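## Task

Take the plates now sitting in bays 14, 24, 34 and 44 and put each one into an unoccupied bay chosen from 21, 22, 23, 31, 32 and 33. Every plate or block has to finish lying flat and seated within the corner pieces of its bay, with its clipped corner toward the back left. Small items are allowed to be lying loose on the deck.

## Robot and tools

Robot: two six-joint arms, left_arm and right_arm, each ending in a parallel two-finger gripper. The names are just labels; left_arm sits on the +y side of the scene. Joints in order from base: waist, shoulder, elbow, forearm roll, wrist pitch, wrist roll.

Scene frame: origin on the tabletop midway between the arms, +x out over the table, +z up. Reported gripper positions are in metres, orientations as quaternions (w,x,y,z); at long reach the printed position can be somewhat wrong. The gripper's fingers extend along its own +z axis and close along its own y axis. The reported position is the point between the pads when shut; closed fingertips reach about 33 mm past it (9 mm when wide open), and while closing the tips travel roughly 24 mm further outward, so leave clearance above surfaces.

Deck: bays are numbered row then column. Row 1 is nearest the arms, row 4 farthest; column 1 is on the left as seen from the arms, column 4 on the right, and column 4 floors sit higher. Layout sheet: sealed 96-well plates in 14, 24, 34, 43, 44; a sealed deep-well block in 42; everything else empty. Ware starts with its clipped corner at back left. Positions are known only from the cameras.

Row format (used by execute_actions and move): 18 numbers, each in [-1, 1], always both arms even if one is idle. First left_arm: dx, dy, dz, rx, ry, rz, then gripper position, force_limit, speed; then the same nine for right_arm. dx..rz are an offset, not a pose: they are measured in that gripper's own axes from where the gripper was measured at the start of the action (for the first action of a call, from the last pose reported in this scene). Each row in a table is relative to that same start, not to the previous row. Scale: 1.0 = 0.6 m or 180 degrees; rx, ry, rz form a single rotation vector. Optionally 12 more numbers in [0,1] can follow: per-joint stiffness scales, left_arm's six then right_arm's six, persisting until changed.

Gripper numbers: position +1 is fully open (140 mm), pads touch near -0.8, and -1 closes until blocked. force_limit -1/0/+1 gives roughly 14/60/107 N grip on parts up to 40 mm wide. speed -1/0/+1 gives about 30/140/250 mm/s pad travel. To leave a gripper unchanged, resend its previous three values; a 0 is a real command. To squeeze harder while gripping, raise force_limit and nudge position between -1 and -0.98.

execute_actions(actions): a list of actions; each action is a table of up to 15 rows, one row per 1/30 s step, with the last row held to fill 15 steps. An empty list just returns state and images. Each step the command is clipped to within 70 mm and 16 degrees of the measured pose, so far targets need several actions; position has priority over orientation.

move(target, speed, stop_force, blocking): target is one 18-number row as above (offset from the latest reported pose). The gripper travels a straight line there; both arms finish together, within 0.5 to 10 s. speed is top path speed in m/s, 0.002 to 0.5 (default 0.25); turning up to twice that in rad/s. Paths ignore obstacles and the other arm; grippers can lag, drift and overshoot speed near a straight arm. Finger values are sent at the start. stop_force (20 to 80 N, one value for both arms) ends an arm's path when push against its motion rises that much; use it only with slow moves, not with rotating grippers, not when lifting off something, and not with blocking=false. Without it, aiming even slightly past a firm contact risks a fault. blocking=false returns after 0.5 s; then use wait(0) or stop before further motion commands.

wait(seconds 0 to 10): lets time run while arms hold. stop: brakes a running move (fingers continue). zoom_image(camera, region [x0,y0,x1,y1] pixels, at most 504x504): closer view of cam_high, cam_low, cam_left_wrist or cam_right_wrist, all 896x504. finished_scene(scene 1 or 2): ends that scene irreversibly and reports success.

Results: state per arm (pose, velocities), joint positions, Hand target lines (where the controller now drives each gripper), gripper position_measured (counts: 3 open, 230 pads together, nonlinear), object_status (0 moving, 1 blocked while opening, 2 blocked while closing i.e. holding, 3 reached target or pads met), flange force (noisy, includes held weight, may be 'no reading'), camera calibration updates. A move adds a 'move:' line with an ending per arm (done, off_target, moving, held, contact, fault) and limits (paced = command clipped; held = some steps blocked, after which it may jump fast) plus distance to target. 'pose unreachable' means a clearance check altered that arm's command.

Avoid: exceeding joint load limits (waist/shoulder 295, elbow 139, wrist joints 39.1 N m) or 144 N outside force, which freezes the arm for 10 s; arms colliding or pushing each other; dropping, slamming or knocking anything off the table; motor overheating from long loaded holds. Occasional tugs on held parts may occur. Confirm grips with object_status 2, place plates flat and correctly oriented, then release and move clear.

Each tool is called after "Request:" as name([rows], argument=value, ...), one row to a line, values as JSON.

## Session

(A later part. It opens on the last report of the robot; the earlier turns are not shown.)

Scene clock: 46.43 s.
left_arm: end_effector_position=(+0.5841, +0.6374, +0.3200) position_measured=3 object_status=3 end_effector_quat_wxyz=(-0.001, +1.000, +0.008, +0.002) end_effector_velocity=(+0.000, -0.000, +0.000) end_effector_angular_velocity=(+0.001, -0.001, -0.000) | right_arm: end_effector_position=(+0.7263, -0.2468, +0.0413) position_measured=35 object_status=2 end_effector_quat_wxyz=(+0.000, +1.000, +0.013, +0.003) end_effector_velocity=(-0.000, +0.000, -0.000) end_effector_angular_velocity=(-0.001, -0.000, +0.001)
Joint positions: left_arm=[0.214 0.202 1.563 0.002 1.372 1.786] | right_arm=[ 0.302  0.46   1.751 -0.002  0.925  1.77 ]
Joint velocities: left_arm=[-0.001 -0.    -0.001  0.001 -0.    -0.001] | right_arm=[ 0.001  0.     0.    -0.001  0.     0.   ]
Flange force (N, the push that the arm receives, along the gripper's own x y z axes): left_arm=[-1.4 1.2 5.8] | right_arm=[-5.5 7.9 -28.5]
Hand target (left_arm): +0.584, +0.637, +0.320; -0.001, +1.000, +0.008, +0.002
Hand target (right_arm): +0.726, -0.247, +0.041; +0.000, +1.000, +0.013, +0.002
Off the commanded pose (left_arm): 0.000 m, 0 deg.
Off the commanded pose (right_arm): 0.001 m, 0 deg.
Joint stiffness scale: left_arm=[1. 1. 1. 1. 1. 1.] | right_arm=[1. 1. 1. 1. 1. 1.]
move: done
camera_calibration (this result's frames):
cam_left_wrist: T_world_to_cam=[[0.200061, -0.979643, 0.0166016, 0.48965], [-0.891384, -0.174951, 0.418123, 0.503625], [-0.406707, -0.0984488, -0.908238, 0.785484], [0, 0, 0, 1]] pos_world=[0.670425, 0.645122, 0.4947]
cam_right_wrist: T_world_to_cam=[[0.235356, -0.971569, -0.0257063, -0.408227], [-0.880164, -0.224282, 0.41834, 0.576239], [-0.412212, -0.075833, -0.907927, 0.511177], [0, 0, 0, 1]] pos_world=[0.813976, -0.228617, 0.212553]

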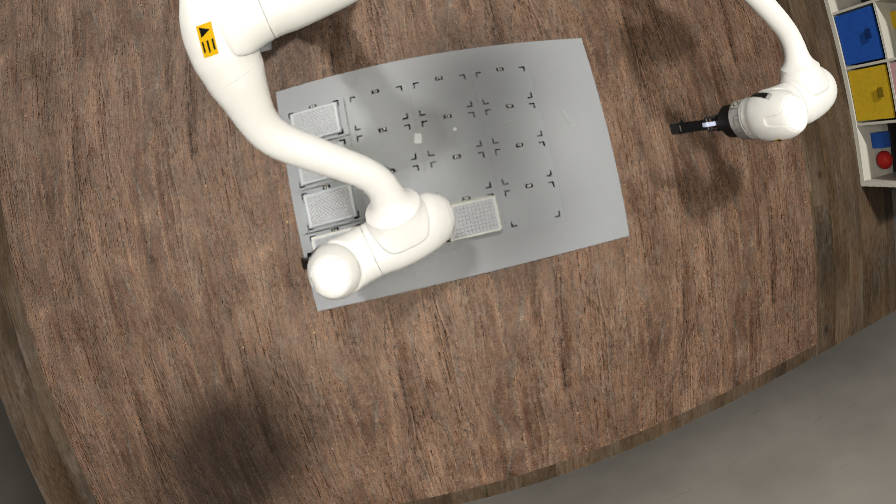

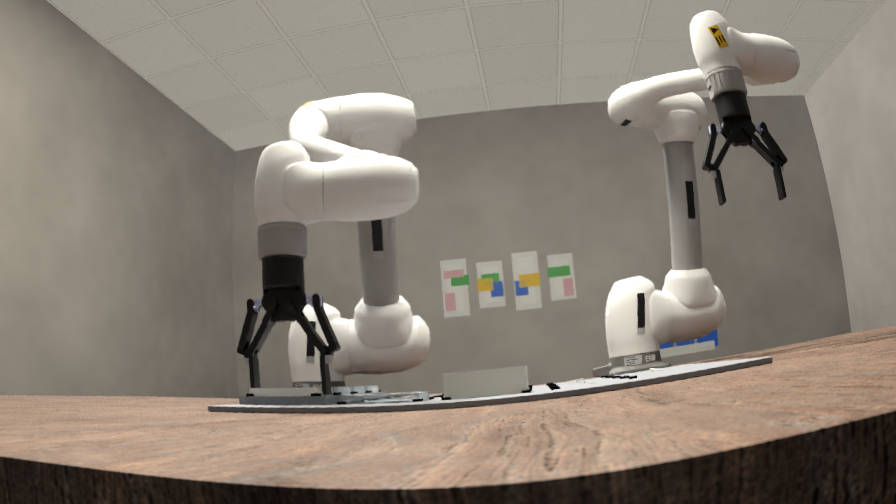

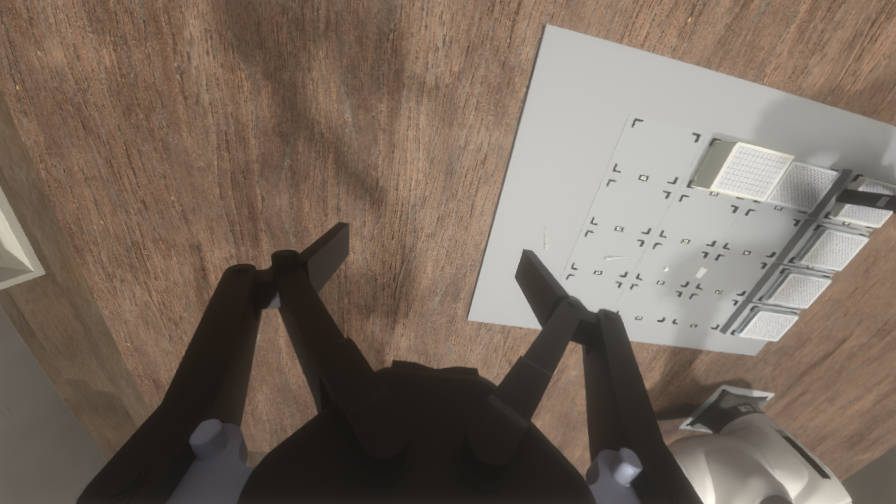

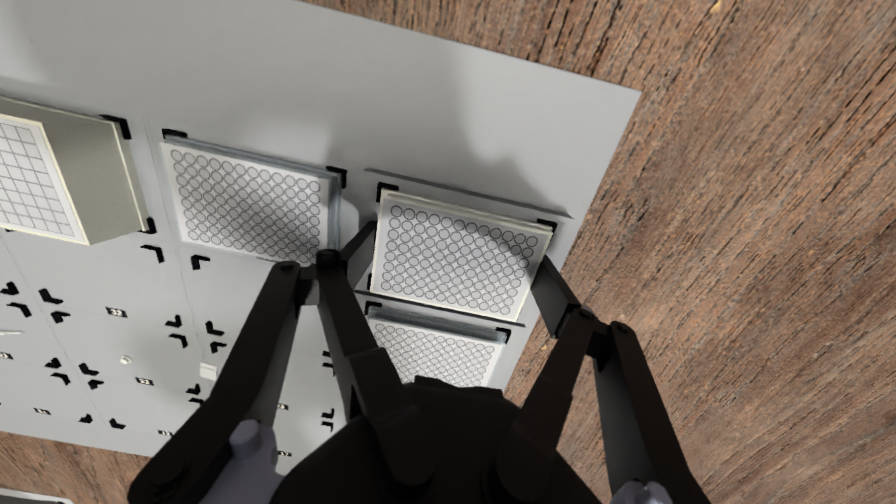

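Request:
move(target=[0,0,0,0,0,0,1,0,0, 0,0,-0.023,0,0,0,-1,0.3,-0.6], speed=0.03)

Request:
zoom_image(camera="cam_right_wrist", region=[300, 120, 620, 340])

Request:
zoom_image(camera="cam_low", region=[220, 350, 380, 420])

Request:
move(target=[0,0,0,0,0,0,1,0,0, 0,0,-0.035,0,0,0,-1,0.3,-0.6], speed=0.08)

Request:
move(target=[0,0,0,0,0,0,1,0,0, -0.18,-0.27,0,0,0,0.002,-1,0.3,-0.6], speed=0.2)

Scene clock: 59.73 s.
left_arm: end_effector_position=(+0.5841, +0.6374, +0.3200) position_measured=3 object_status=3 end_effector_quat_wxyz=(-0.001, +1.000, +0.008, +0.002) end_effector_velocity=(-0.001, +0.000, +0.001) end_effector_angular_velocity=(+0.001, +0.000, -0.000) | right_arm: end_effector_position=(+0.7254, -0.2470, +0.0508) position_measured=37 object_status=2 end_effector_quat_wxyz=(+0.000, +1.000, +0.013, +0.002) end_effector_velocity=(-0.001, +0.000, +0.001) end_effector_angular_velocity=(+0.000, +0.003, +0.000)
Joint positions: left_arm=[0.214 0.202 1.563 0.002 1.372 1.786] | right_arm=[ 0.302  0.451  1.746 -0.002  0.942  1.77 ]
Joint velocities: left_arm=[ 0.    -0.001  0.     0.001  0.001  0.   ] | right_arm=[ 0.001 -0.002  0.     0.001  0.004 -0.   ]
Flange force (N, the push that the arm receives, along the gripper's own x y z axes): left_arm=[-0.7 0.5 4.7] | right_arm=[-1.9 8.4 0.8]
Hand target (left_arm): +0.584, +0.637, +0.320; -0.001, +1.000, +0.008, +0.002
Hand target (right_arm): +0.726, -0.247, +0.055; +0.000, +1.000, +0.013, +0.003
Off the commanded pose (left_arm): 0.000 m, 0 deg.
Off the commanded pose (right_arm): 0.004 m, 0 deg.
Joint stiffness scale: left_arm=[1. 1. 1. 1. 1. 1.] | right_arm=[1. 1. 1. 1. 1. 1.]
move: off_target (right_arm)
camera_calibration (this result's frames):
cam_left_wrist: T_world_to_cam=[[0.200062, -0.979643, 0.0166014, 0.48965], [-0.891384, -0.174952, 0.418123, 0.503625], [-0.406707, -0.0984487, -0.908238, 0.785484], [0, 0, 0, 1]] pos_world=[0.670425, 0.645122, 0.4947]
cam_right_wrist: T_world_to_cam=[[0.235291, -0.971585, -0.0257137, -0.407931], [-0.879457, -0.224094, 0.419925, 0.570831], [-0.413755, -0.0761905, -0.907195, 0.520421], [0, 0, 0, 1]] pos_world=[0.813331, -0.228769, 0.221928]

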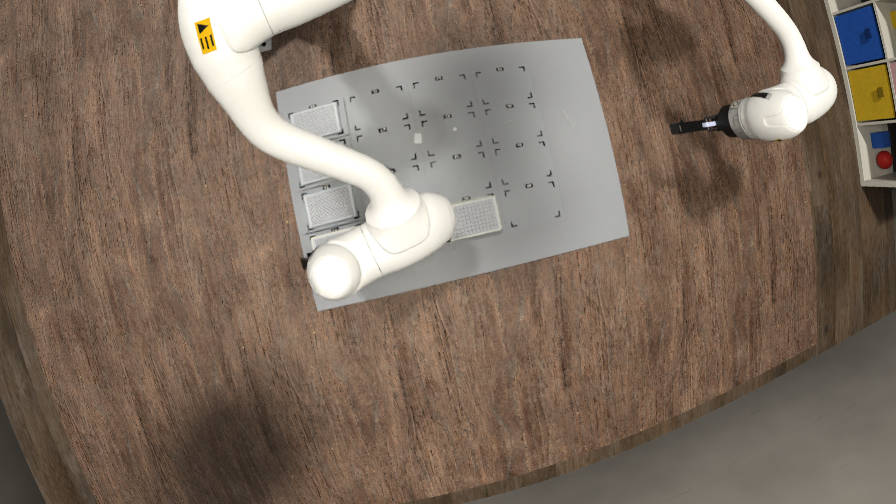

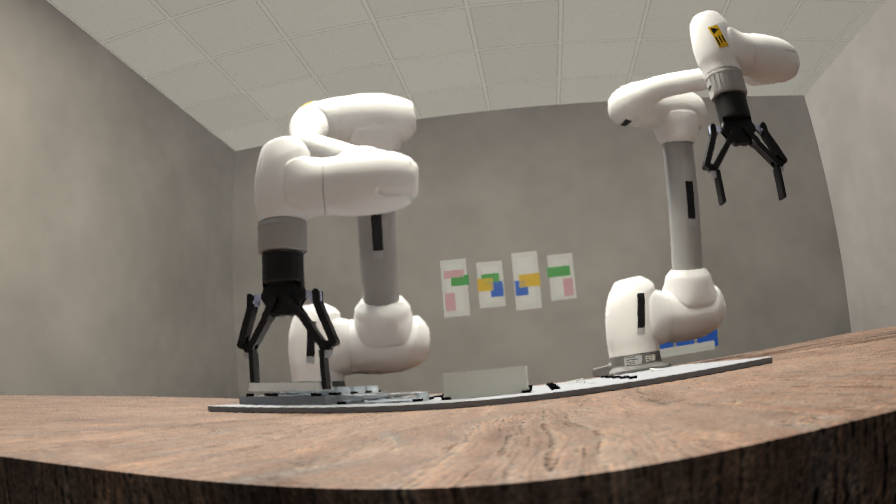

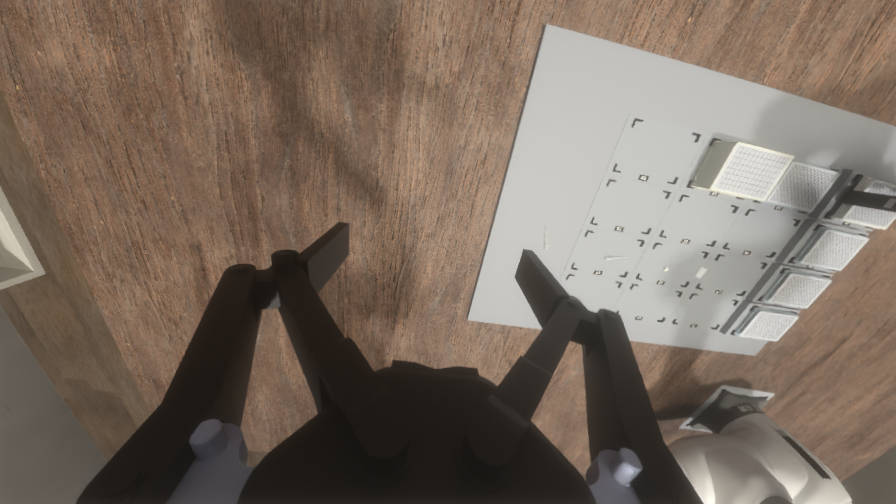

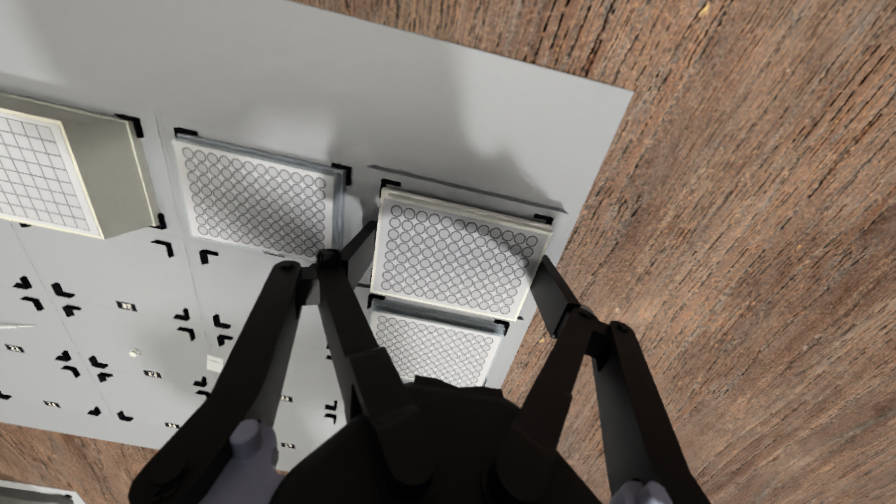

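Region (300, 120, 620, 340) of cam_right_wrist's 896x504 image, scaled by 1.575, with more detail than that image has; it fills the top 346 rows of this view, and the rest is white.

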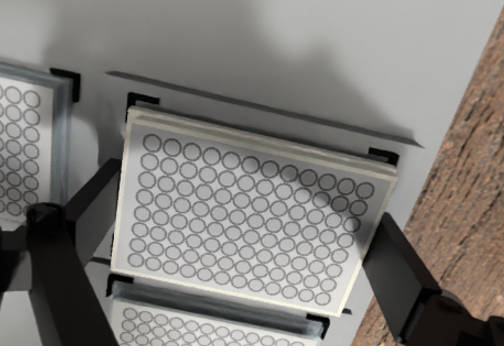

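Region (220, 350, 380, 420) of cam_low's 896x504 image, scaled by 3.150, with more detail than that image has; it fills the top 220 rows of this view, and the rest is white.

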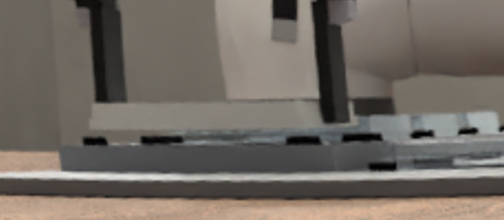

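Scene clock: 60.53 s.
left_arm: end_effector_position=(+0.5841, +0.6374, +0.3200) position_measured=3 object_status=3 end_effector_quat_wxyz=(-0.001, +1.000, +0.008, +0.002) end_effector_velocity=(-0.001, +0.000, +0.001) end_effector_angular_velocity=(+0.001, +0.000, +0.000) | right_arm: end_effector_position=(+0.7246, -0.2472, +0.0675) position_measured=37 object_status=2 end_effector_quat_wxyz=(+0.000, +1.000, +0.013, +0.001) end_effector_velocity=(-0.001, -0.000, +0.001) end_effector_angular_velocity=(-0.001, +0.002, -0.000)
Joint positions: left_arm=[0.214 0.202 1.563 0.002 1.372 1.786] | right_arm=[ 0.302  0.435  1.734 -0.002  0.971  1.77 ]
Joint velocities: left_arm=[ 0.    -0.001  0.     0.001  0.001 -0.   ] | right_arm=[ 0.    -0.001 -0.    -0.     0.004  0.   ]
Flange force (N, the push that the arm receives, along the gripper's own x y z axes): left_arm=[0.0 1.2 5.3] | right_arm=[-1.3 7.0 4.4]
Hand target (left_arm): +0.584, +0.637, +0.320; -0.001, +1.000, +0.008, +0.002
Hand target (right_arm): +0.725, -0.247, +0.072; +0.000, +1.000, +0.013, +0.002
Off the commanded pose (left_arm): 0.000 m, 0 deg.
Off the commanded pose (right_arm): 0.004 m, 0 deg.
Joint stiffness scale: left_arm=[1. 1. 1. 1. 1. 1.] | right_arm=[1. 1. 1. 1. 1. 1.]
move: off_target (right_arm)
camera_calibration (this result's frames):
cam_left_wrist: T_world_to_cam=[[0.200061, -0.979643, 0.0166015, 0.48965], [-0.891384, -0.174951, 0.418123, 0.503625], [-0.406707, -0.0984486, -0.908238, 0.785484], [0, 0, 0, 1]] pos_world=[0.670425, 0.645122, 0.4947]
cam_right_wrist: T_world_to_cam=[[0.235213, -0.971604, -0.0257102, -0.407447], [-0.878767, -0.223891, 0.421475, 0.562497], [-0.415263, -0.0765431, -0.906475, 0.536192], [0, 0, 0, 1]] pos_world=[0.812802, -0.228897, 0.238491]

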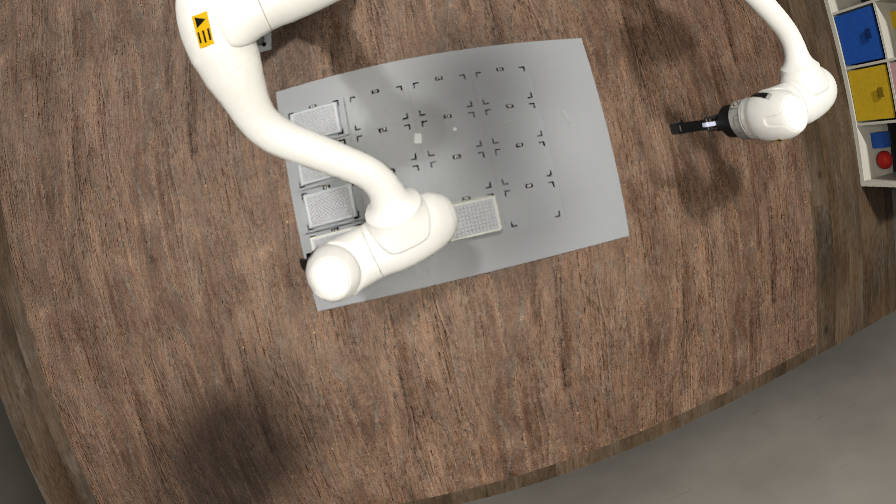

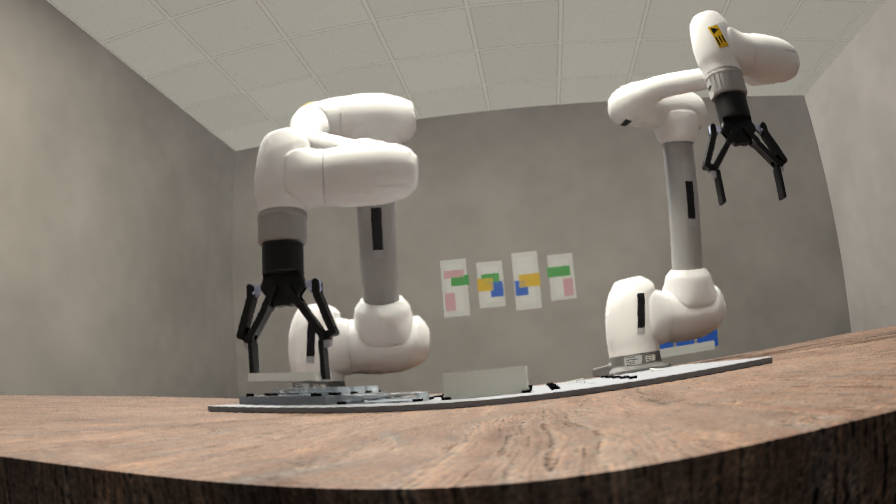

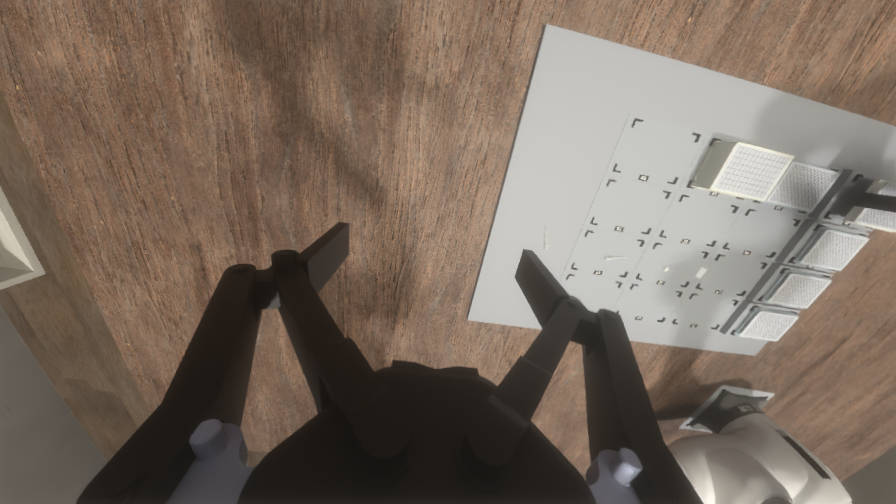

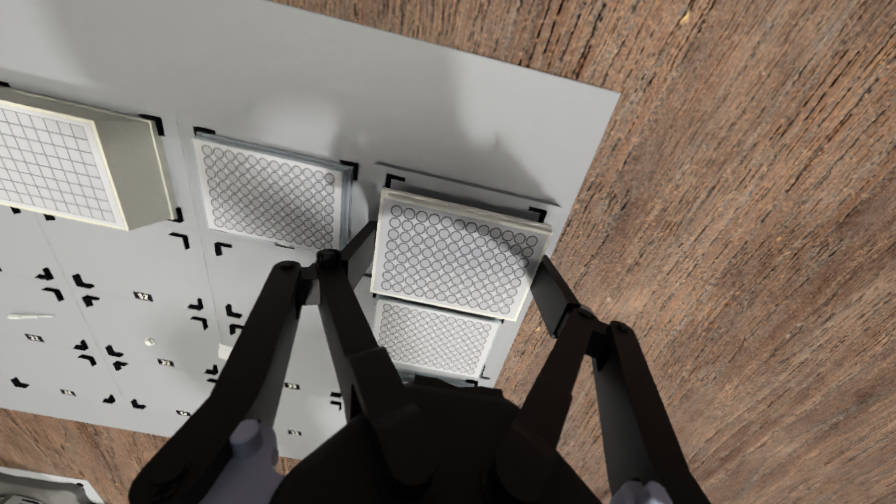

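Scene clock: 62.07 s.
left_arm: end_effector_position=(+0.5841, +0.6374, +0.3200) position_measured=3 object_status=3 end_effector_quat_wxyz=(-0.001, +1.000, +0.008, +0.002) end_effector_velocity=(-0.000, +0.001, -0.000) end_effector_angular_velocity=(-0.000, +0.001, +0.001) | right_arm: end_effector_position=(+0.6137, -0.0884, +0.0667) position_measured=37 object_status=2 end_effector_quat_wxyz=(+0.001, +1.000, +0.013, -0.001) end_effector_velocity=(-0.001, +0.002, +0.000) end_effector_angular_velocity=(+0.001, -0.000, -0.003)
Joint positions: left_arm=[0.214 0.202 1.563 0.002 1.372 1.786] | right_arm=[ 0.57   0.384  1.813 -0.002  0.947  2.038]
Joint velocities: left_arm=[ 0.001 -0.     0.     0.     0.     0.   ] | right_arm=[ 0.003 -0.    -0.001  0.002 -0.     0.005]
Flange force (N, the push that the arm receives, along the gripper's own x y z axes): left_arm=[-0.5 -0.2 5.0] | right_arm=[1.6 7.9 2.6]
Hand target (left_arm): +0.584, +0.637, +0.320; -0.001, +1.000, +0.008, +0.002
Hand target (right_arm): +0.613, -0.088, +0.068; +0.000, +1.000, +0.010, +0.001
Off the commanded pose (left_arm): 0.000 m, 0 deg.
Off the commanded pose (right_arm): 0.001 m, 0 deg.
Joint stiffness scale: left_arm=[1. 1. 1. 1. 1. 1.] | right_arm=[1. 1. 1. 1. 1. 1.]
move: done
camera_calibration (this result's frames):
cam_left_wrist: T_world_to_cam=[[0.200061, -0.979643, 0.0166015, 0.48965], [-0.891384, -0.174951, 0.418123, 0.503625], [-0.406707, -0.0984486, -0.908239, 0.785484], [0, 0, 0, 1]] pos_world=[0.670425, 0.645122, 0.4947]
cam_right_wrist: T_world_to_cam=[[0.235274, -0.97161, -0.0249139, -0.227105], [-0.87691, -0.223257, 0.425659, 0.49956], [-0.419137, -0.0782992, -0.90454, 0.503686], [0, 0, 0, 1]] pos_world=[0.702615, -0.069689, 0.237304]

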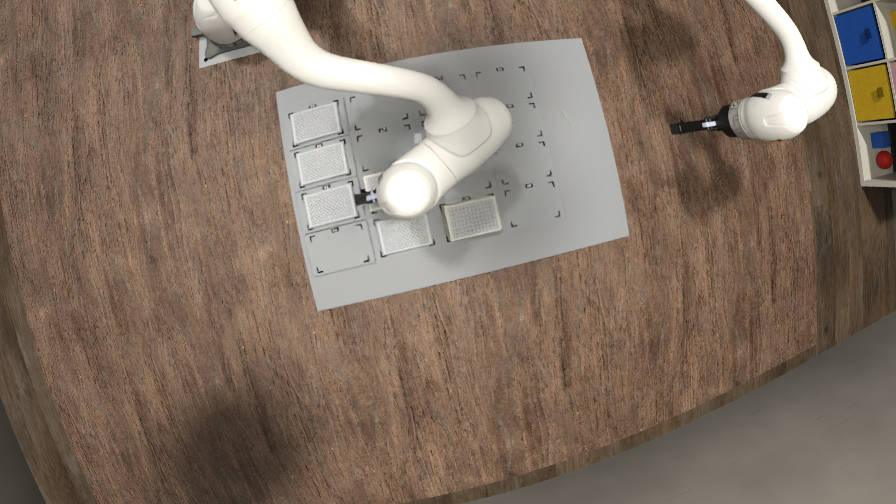

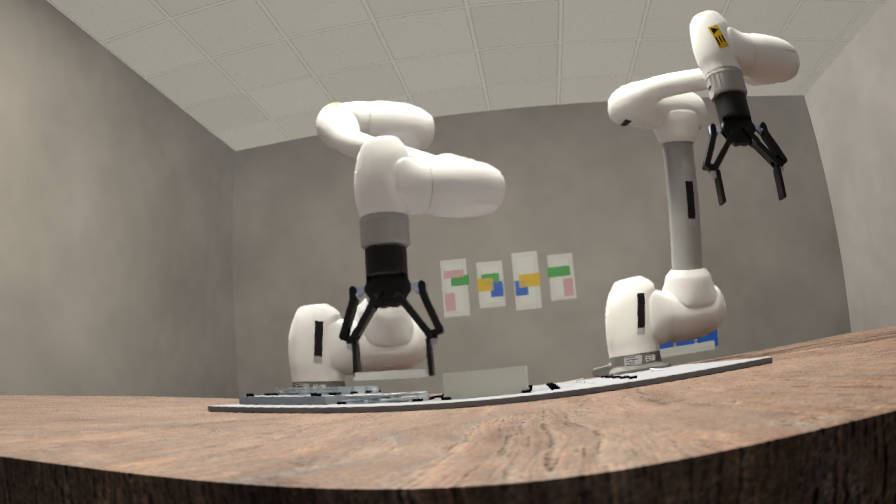

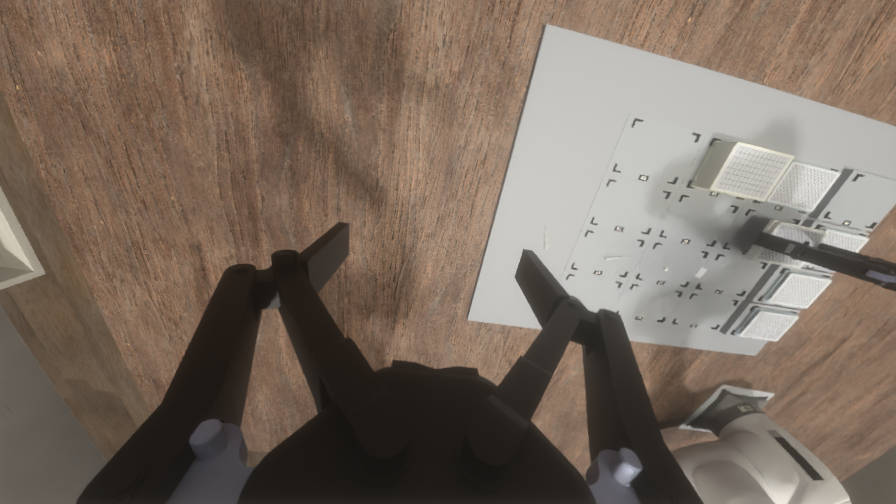

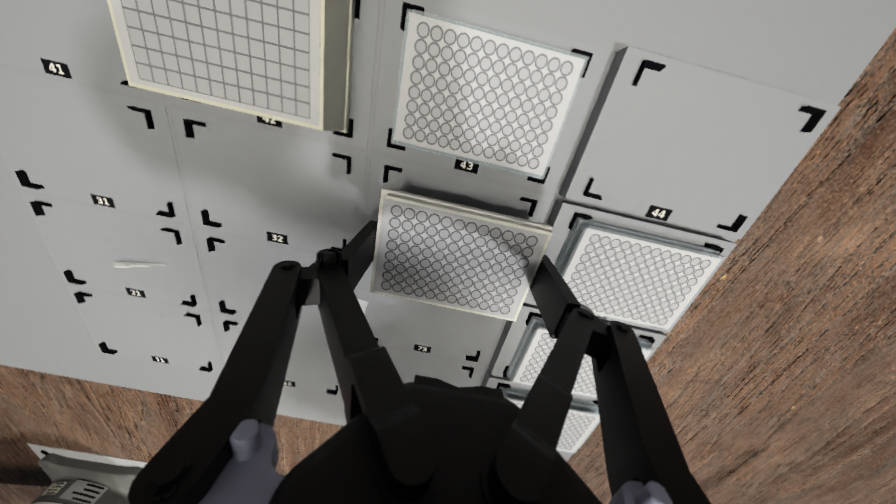

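Request:
move(target=[0,0,0,0,0,0,1,0,0, 0.009,-0.009,0.054,0,0,0.002,-1,0.3,-0.6], speed=0.06)

Request:
zoom_image(camera="cam_right_wrist", region=[300, 120, 620, 340])

Request:
zoom_image(camera="cam_low", region=[320, 350, 480, 420])

Scene clock: 68.23 s.
left_arm: end_effector_position=(+0.5841, +0.6374, +0.3200) position_measured=3 object_status=3 end_effector_quat_wxyz=(-0.001, +1.000, +0.008, +0.002) end_effector_velocity=(+0.000, +0.001, -0.001) end_effector_angular_velocity=(+0.000, +0.002, +0.001) | right_arm: end_effector_position=(+0.6201, -0.0833, +0.0384) position_measured=37 object_status=2 end_effector_quat_wxyz=(+0.001, +1.000, +0.013, -0.001) end_effector_velocity=(+0.001, -0.000, -0.002) end_effector_angular_velocity=(-0.001, -0.001, -0.000)
Joint positions: left_arm=[0.214 0.202 1.563 0.002 1.372 1.786] | right_arm=[ 0.572  0.423  1.817 -0.002  0.903  2.04 ]
Joint velocities: left_arm=[ 0.     0.002  0.     0.001 -0.    -0.   ] | right_arm=[-0.     0.003  0.001 -0.002 -0.004  0.001]
Flange force (N, the push that the arm receives, along the gripper's own x y z axes): left_arm=[1.1 -0.1 6.0] | right_arm=[4.4 4.4 5.6]
Hand target (left_arm): +0.584, +0.637, +0.320; -0.001, +1.000, +0.008, +0.002
Hand target (right_arm): +0.619, -0.083, +0.034; +0.001, +1.000, +0.010, -0.001
Off the commanded pose (left_arm): 0.000 m, 0 deg.
Off the commanded pose (right_arm): 0.004 m, 0 deg.
Joint stiffness scale: left_arm=[1. 1. 1. 1. 1. 1.] | right_arm=[1. 1. 1. 1. 1. 1.]
move: off_target (right_arm)
camera_calibration (this result's frames):
cam_left_wrist: T_world_to_cam=[[0.200061, -0.979643, 0.0166015, 0.48965], [-0.891384, -0.174951, 0.418124, 0.503625], [-0.406707, -0.0984486, -0.908238, 0.785484], [0, 0, 0, 1]] pos_world=[0.670425, 0.645122, 0.4947]
cam_right_wrist: T_world_to_cam=[[0.235336, -0.971583, -0.0253689, -0.224486], [-0.877519, -0.223628, 0.424205, 0.518814], [-0.417824, -0.077569, -0.905211, 0.480399], [0, 0, 0, 1]] pos_world=[0.708821, -0.0648217, 0.209083]

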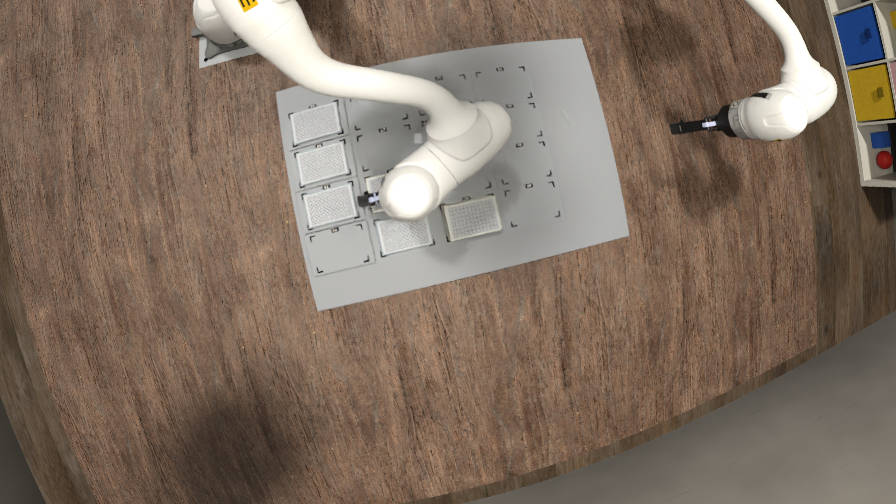

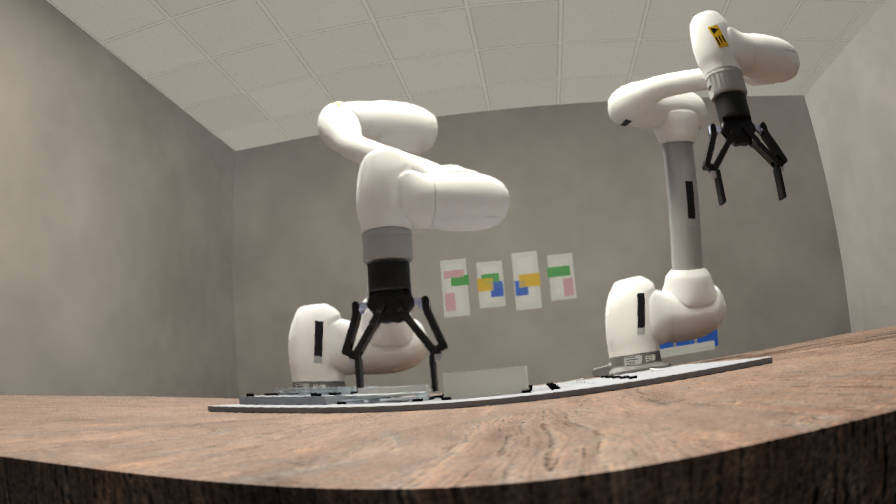

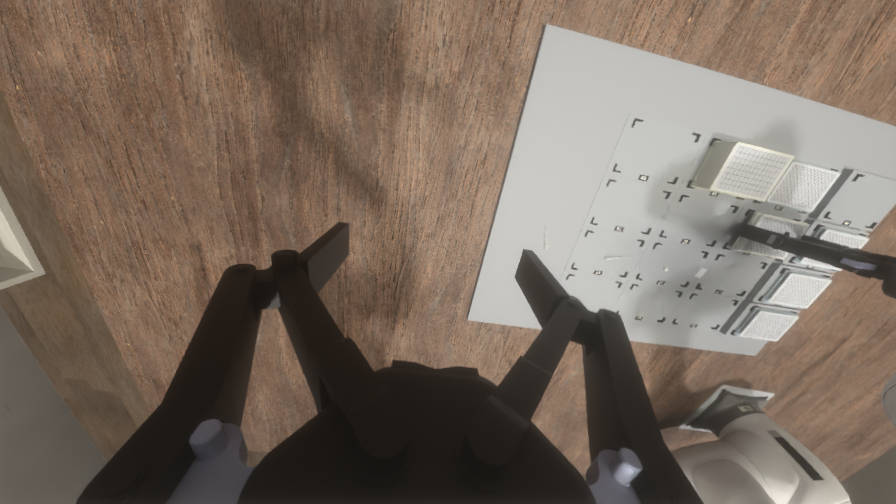

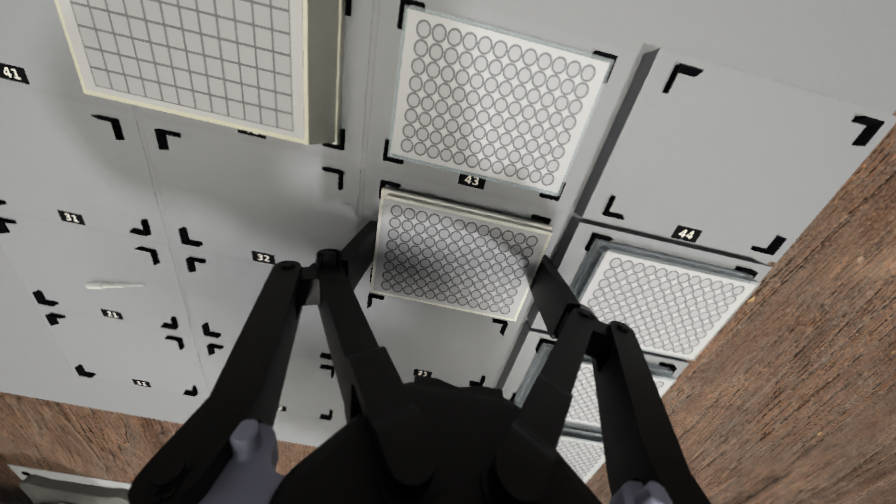

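Region (300, 120, 620, 340) of cam_right_wrist's 896x504 image, scaled by 1.575, with more detail than that image has; it fills the top 346 rows of this view, and the rest is white.

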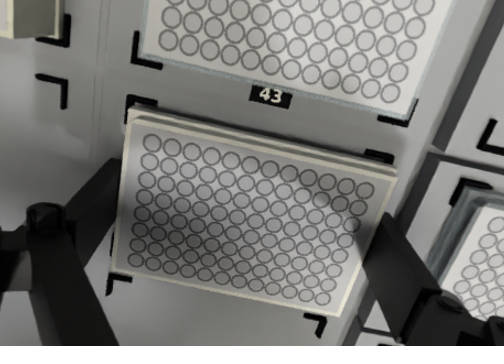

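Region (320, 350, 480, 420) of cam_low's 896x504 image, scaled by 3.150, with more detail than that image has; it fills the top 220 rows of this view, and the rest is white.

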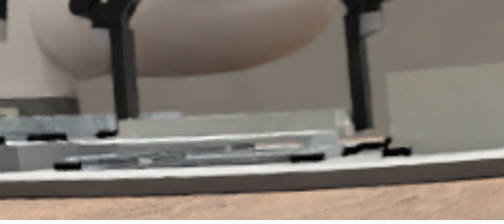

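Request:
move(target=[0,0,0,0,0,0,1,0,0, -0.0017,-0.003,0.015,0,0,0.002,-1,0.3,-0.6], speed=0.02)

Request:
zoom_image(camera="cam_right_wrist", region=[300, 120, 620, 340])

Request:
zoom_image(camera="cam_right_wrist", region=[360, 160, 580, 260])

Scene clock: 76.53 s.
left_arm: end_effector_position=(+0.5841, +0.6374, +0.3200) position_measured=3 object_status=3 end_effector_quat_wxyz=(-0.001, +1.000, +0.008, +0.002) end_effector_velocity=(-0.000, +0.000, +0.000) end_effector_angular_velocity=(-0.000, -0.000, +0.001) | right_arm: end_effector_position=(+0.6205, -0.0820, +0.0335) position_measured=37 object_status=2 end_effector_quat_wxyz=(+0.001, +1.000, +0.013, +0.000) end_effector_velocity=(+0.000, +0.001, -0.002) end_effector_angular_velocity=(+0.001, -0.000, -0.003)
Joint positions: left_arm=[0.214 0.202 1.563 0.002 1.372 1.786] | right_arm=[ 0.573  0.429  1.82  -0.002  0.893  2.041]
Joint velocities: left_arm=[ 0. -0.  0. -0.  0. -0.] | right_arm=[ 0.     0.002  0.001  0.001 -0.004  0.002]
Flange force (N, the push that the arm receives, along the gripper's own x y z axes): left_arm=[-1.2 1.1 5.2] | right_arm=[1.4 8.4 2.8]
Hand target (left_arm): +0.584, +0.637, +0.320; -0.001, +1.000, +0.008, +0.002
Hand target (right_arm): +0.619, -0.082, +0.029; +0.001, +1.000, +0.010, -0.001
Off the commanded pose (left_arm): 0.000 m, 0 deg.
Off the commanded pose (right_arm): 0.004 m, 0 deg.
Joint stiffness scale: left_arm=[1. 1. 1. 1. 1. 1.] | right_arm=[1. 1. 1. 1. 1. 1.]
move: off_target (right_arm)
camera_calibration (this result's frames):
cam_left_wrist: T_world_to_cam=[[0.200061, -0.979643, 0.0166014, 0.48965], [-0.891384, -0.174951, 0.418123, 0.503625], [-0.406707, -0.0984485, -0.908239, 0.785484], [0, 0, 0, 1]] pos_world=[0.670425, 0.645122, 0.4947]
cam_right_wrist: T_world_to_cam=[[0.235468, -0.971539, -0.0258326, -0.223443], [-0.878165, -0.224075, 0.42263, 0.521961], [-0.41639, -0.0768304, -0.905934, 0.475425], [0, 0, 0, 1]] pos_world=[0.708944, -0.0635977, 0.204336]

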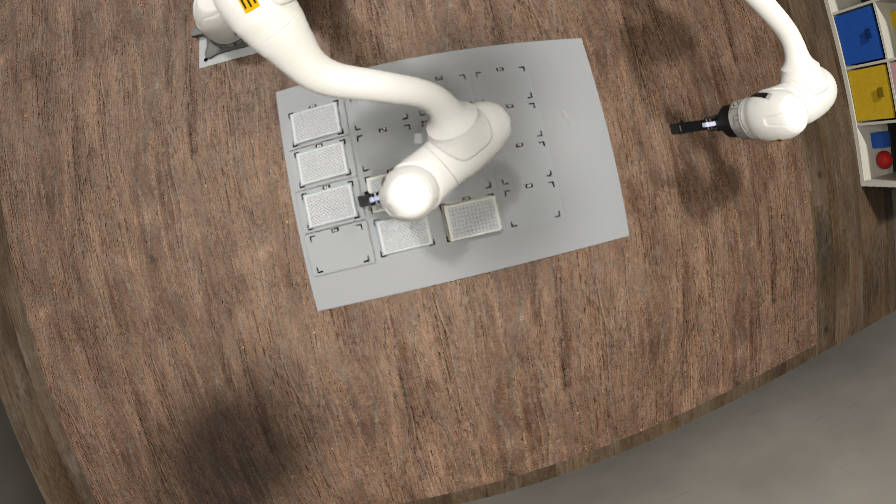

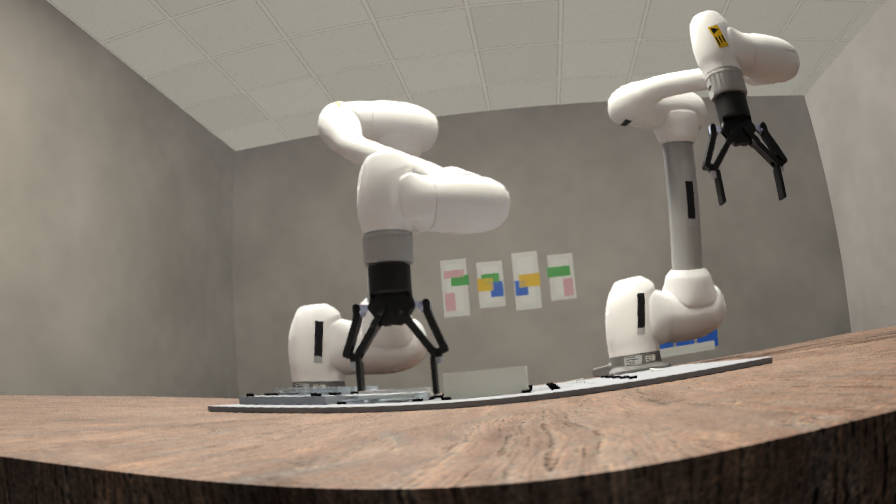

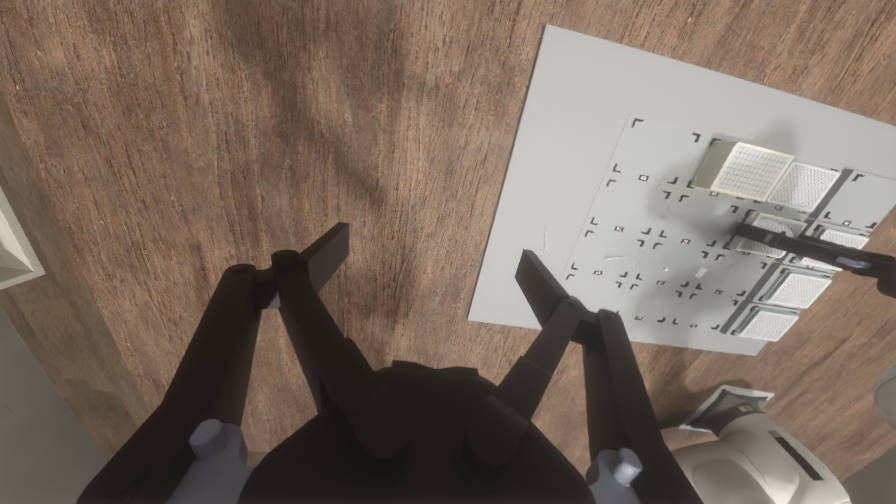

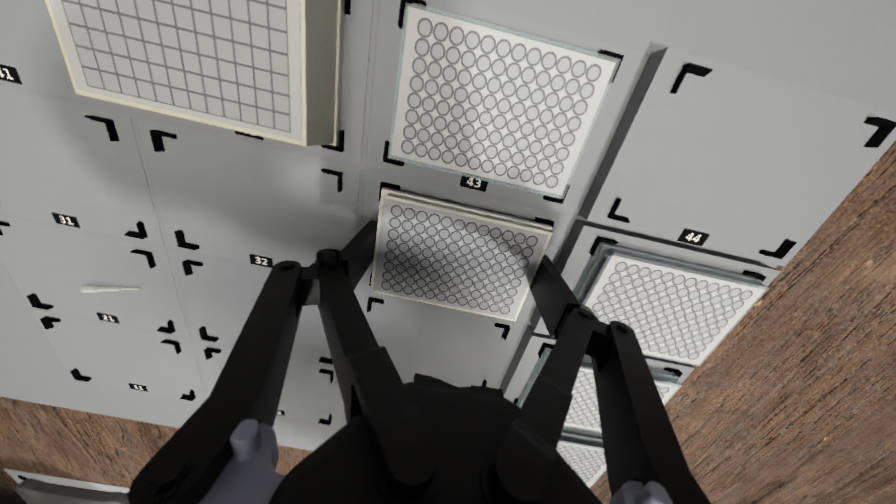

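Region (300, 120, 620, 340) of cam_right_wrist's 896x504 image, scaled by 1.575, with more detail than that image has; it fills the top 346 rows of this view, and the rest is white.

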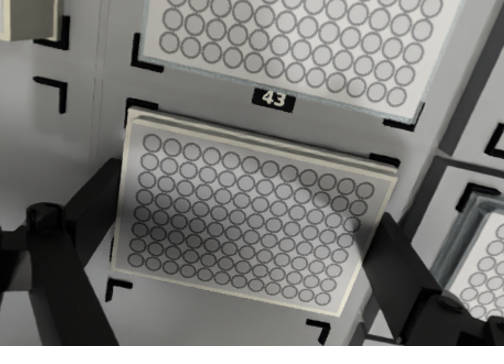

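Region (360, 160, 580, 260) of cam_right_wrist's 896x504 image, scaled by 2.291, with more detail than that image has; it fills the top 229 rows of this view, and the rest is white.

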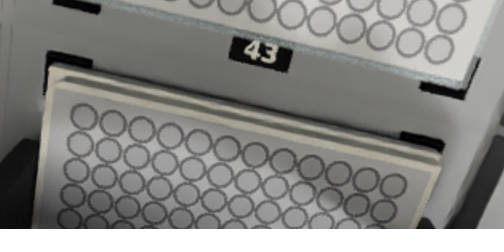

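Request:
move(target=[0,0,0,0,0,0,1,0,0, -0.0045,-0.0008,0.008,0,0,0.002,-1,0.3,-0.6], speed=0.02)

Request:
zoom_image(camera="cam_right_wrist", region=[300, 120, 620, 340])

Scene clock: 79.57 s.
left_arm: end_effector_position=(+0.5841, +0.6374, +0.3200) position_measured=3 object_status=3 end_effector_quat_wxyz=(-0.001, +1.000, +0.008, +0.002) end_effector_velocity=(+0.000, -0.000, +0.000) end_effector_angular_velocity=(-0.001, -0.000, +0.000) | right_arm: end_effector_position=(+0.6192, -0.0820, +0.0318) position_measured=37 object_status=2 end_effector_quat_wxyz=(+0.000, +1.000, +0.013, +0.000) end_effector_velocity=(-0.001, +0.001, -0.001) end_effector_angular_velocity=(+0.001, -0.001, -0.001)
Joint positions: left_arm=[0.214 0.202 1.563 0.002 1.372 1.786] | right_arm=[ 0.574  0.429  1.823 -0.002  0.889  2.042]
Joint velocities: left_arm=[-0.    -0.    -0.    -0.001  0.    -0.   ] | right_arm=[ 0.001  0.     0.002  0.001 -0.003  0.002]
Flange force (N, the push that the arm receives, along the gripper's own x y z axes): left_arm=[-1.5 1.7 4.8] | right_arm=[1.0 7.5 3.1]
Hand target (left_arm): +0.584, +0.637, +0.320; -0.001, +1.000, +0.008, +0.002
Hand target (right_arm): +0.618, -0.082, +0.029; +0.001, +1.000, +0.010, +0.000
Off the commanded pose (left_arm): 0.000 m, 0 deg.
Off the commanded pose (right_arm): 0.003 m, 0 deg.
Joint stiffness scale: left_arm=[1. 1. 1. 1. 1. 1.] | right_arm=[1. 1. 1. 1. 1. 1.]
move: done
camera_calibration (this result's frames):
cam_left_wrist: T_world_to_cam=[[0.200061, -0.979643, 0.0166015, 0.48965], [-0.891384, -0.174951, 0.418123, 0.503625], [-0.406707, -0.0984486, -0.908238, 0.785484], [0, 0, 0, 1]] pos_world=[0.670425, 0.645122, 0.4947]
cam_right_wrist: T_world_to_cam=[[0.235588, -0.971507, -0.025953, -0.223258], [-0.878309, -0.224267, 0.42223, 0.521644], [-0.416019, -0.0766773, -0.906117, 0.473126], [0, 0, 0, 1]] pos_world=[0.70759, -0.0636311, 0.20266]

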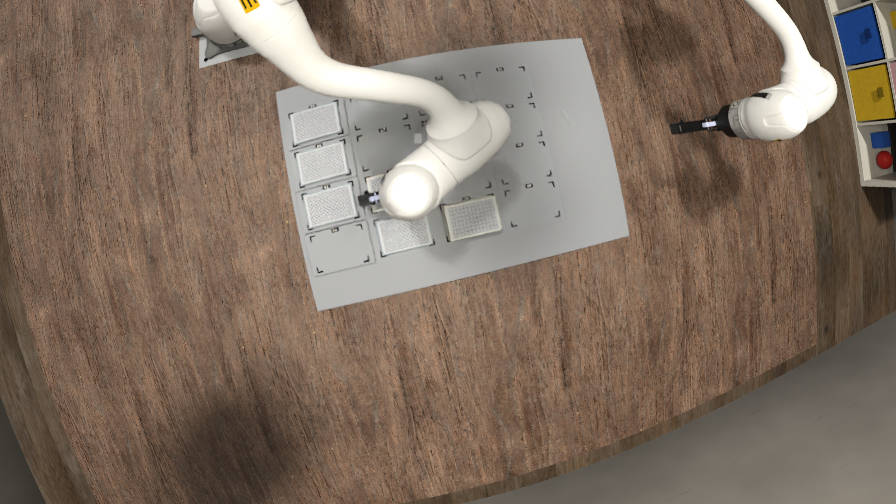

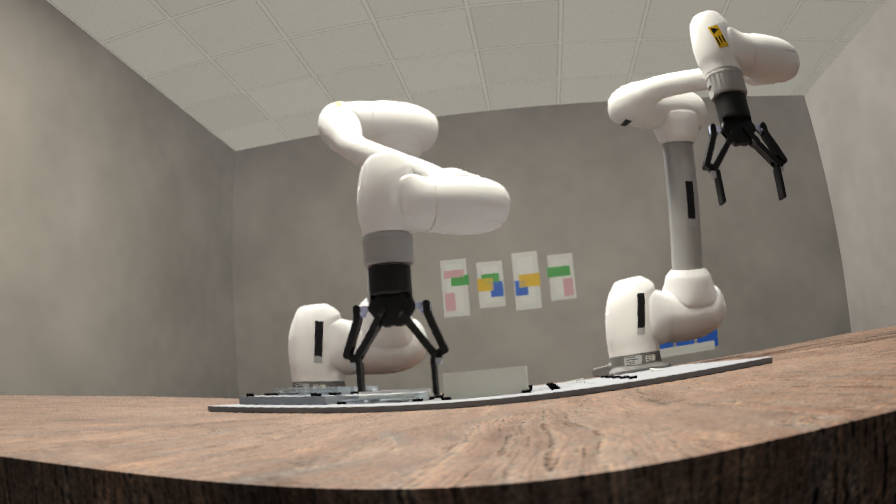

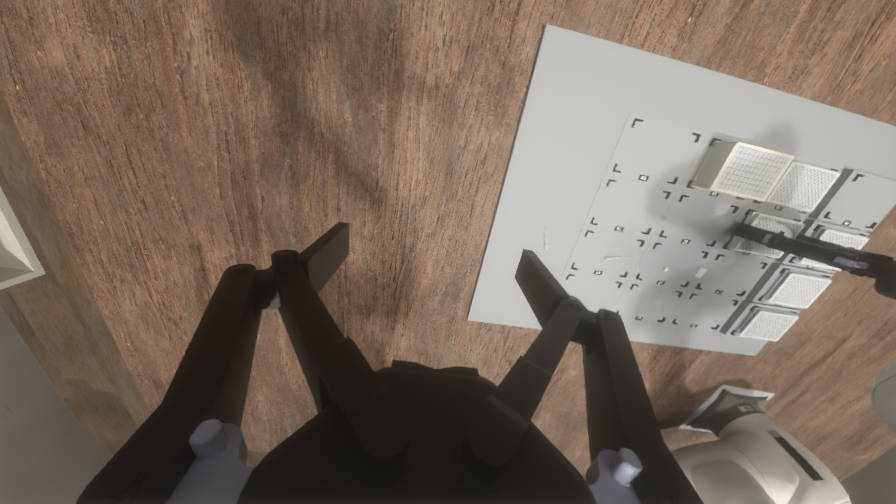

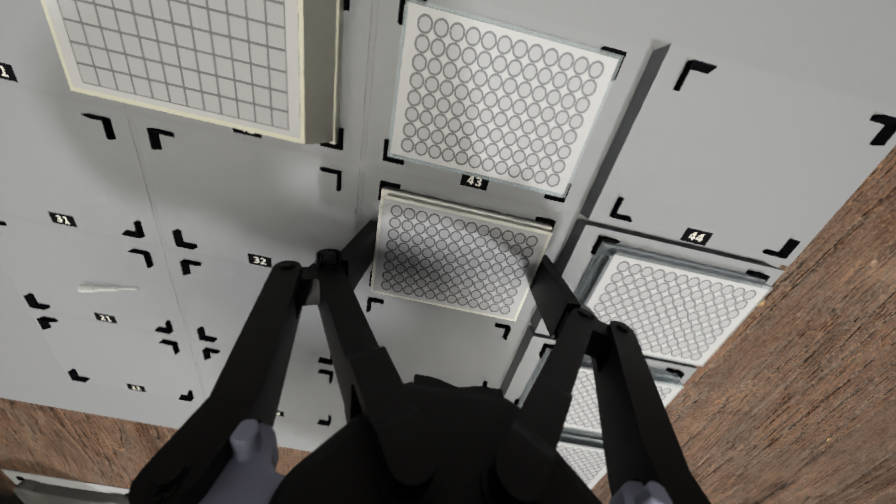

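Region (300, 120, 620, 340) of cam_right_wrist's 896x504 image, scaled by 1.575, with more detail than that image has; it fills the top 346 rows of this view, and the rest is white.

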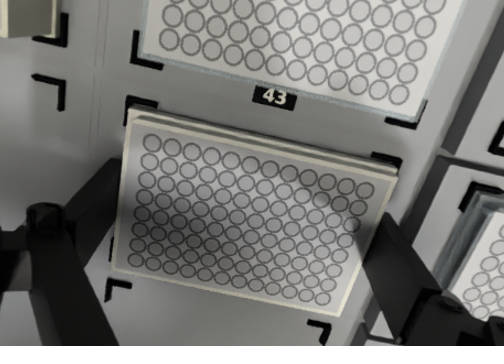

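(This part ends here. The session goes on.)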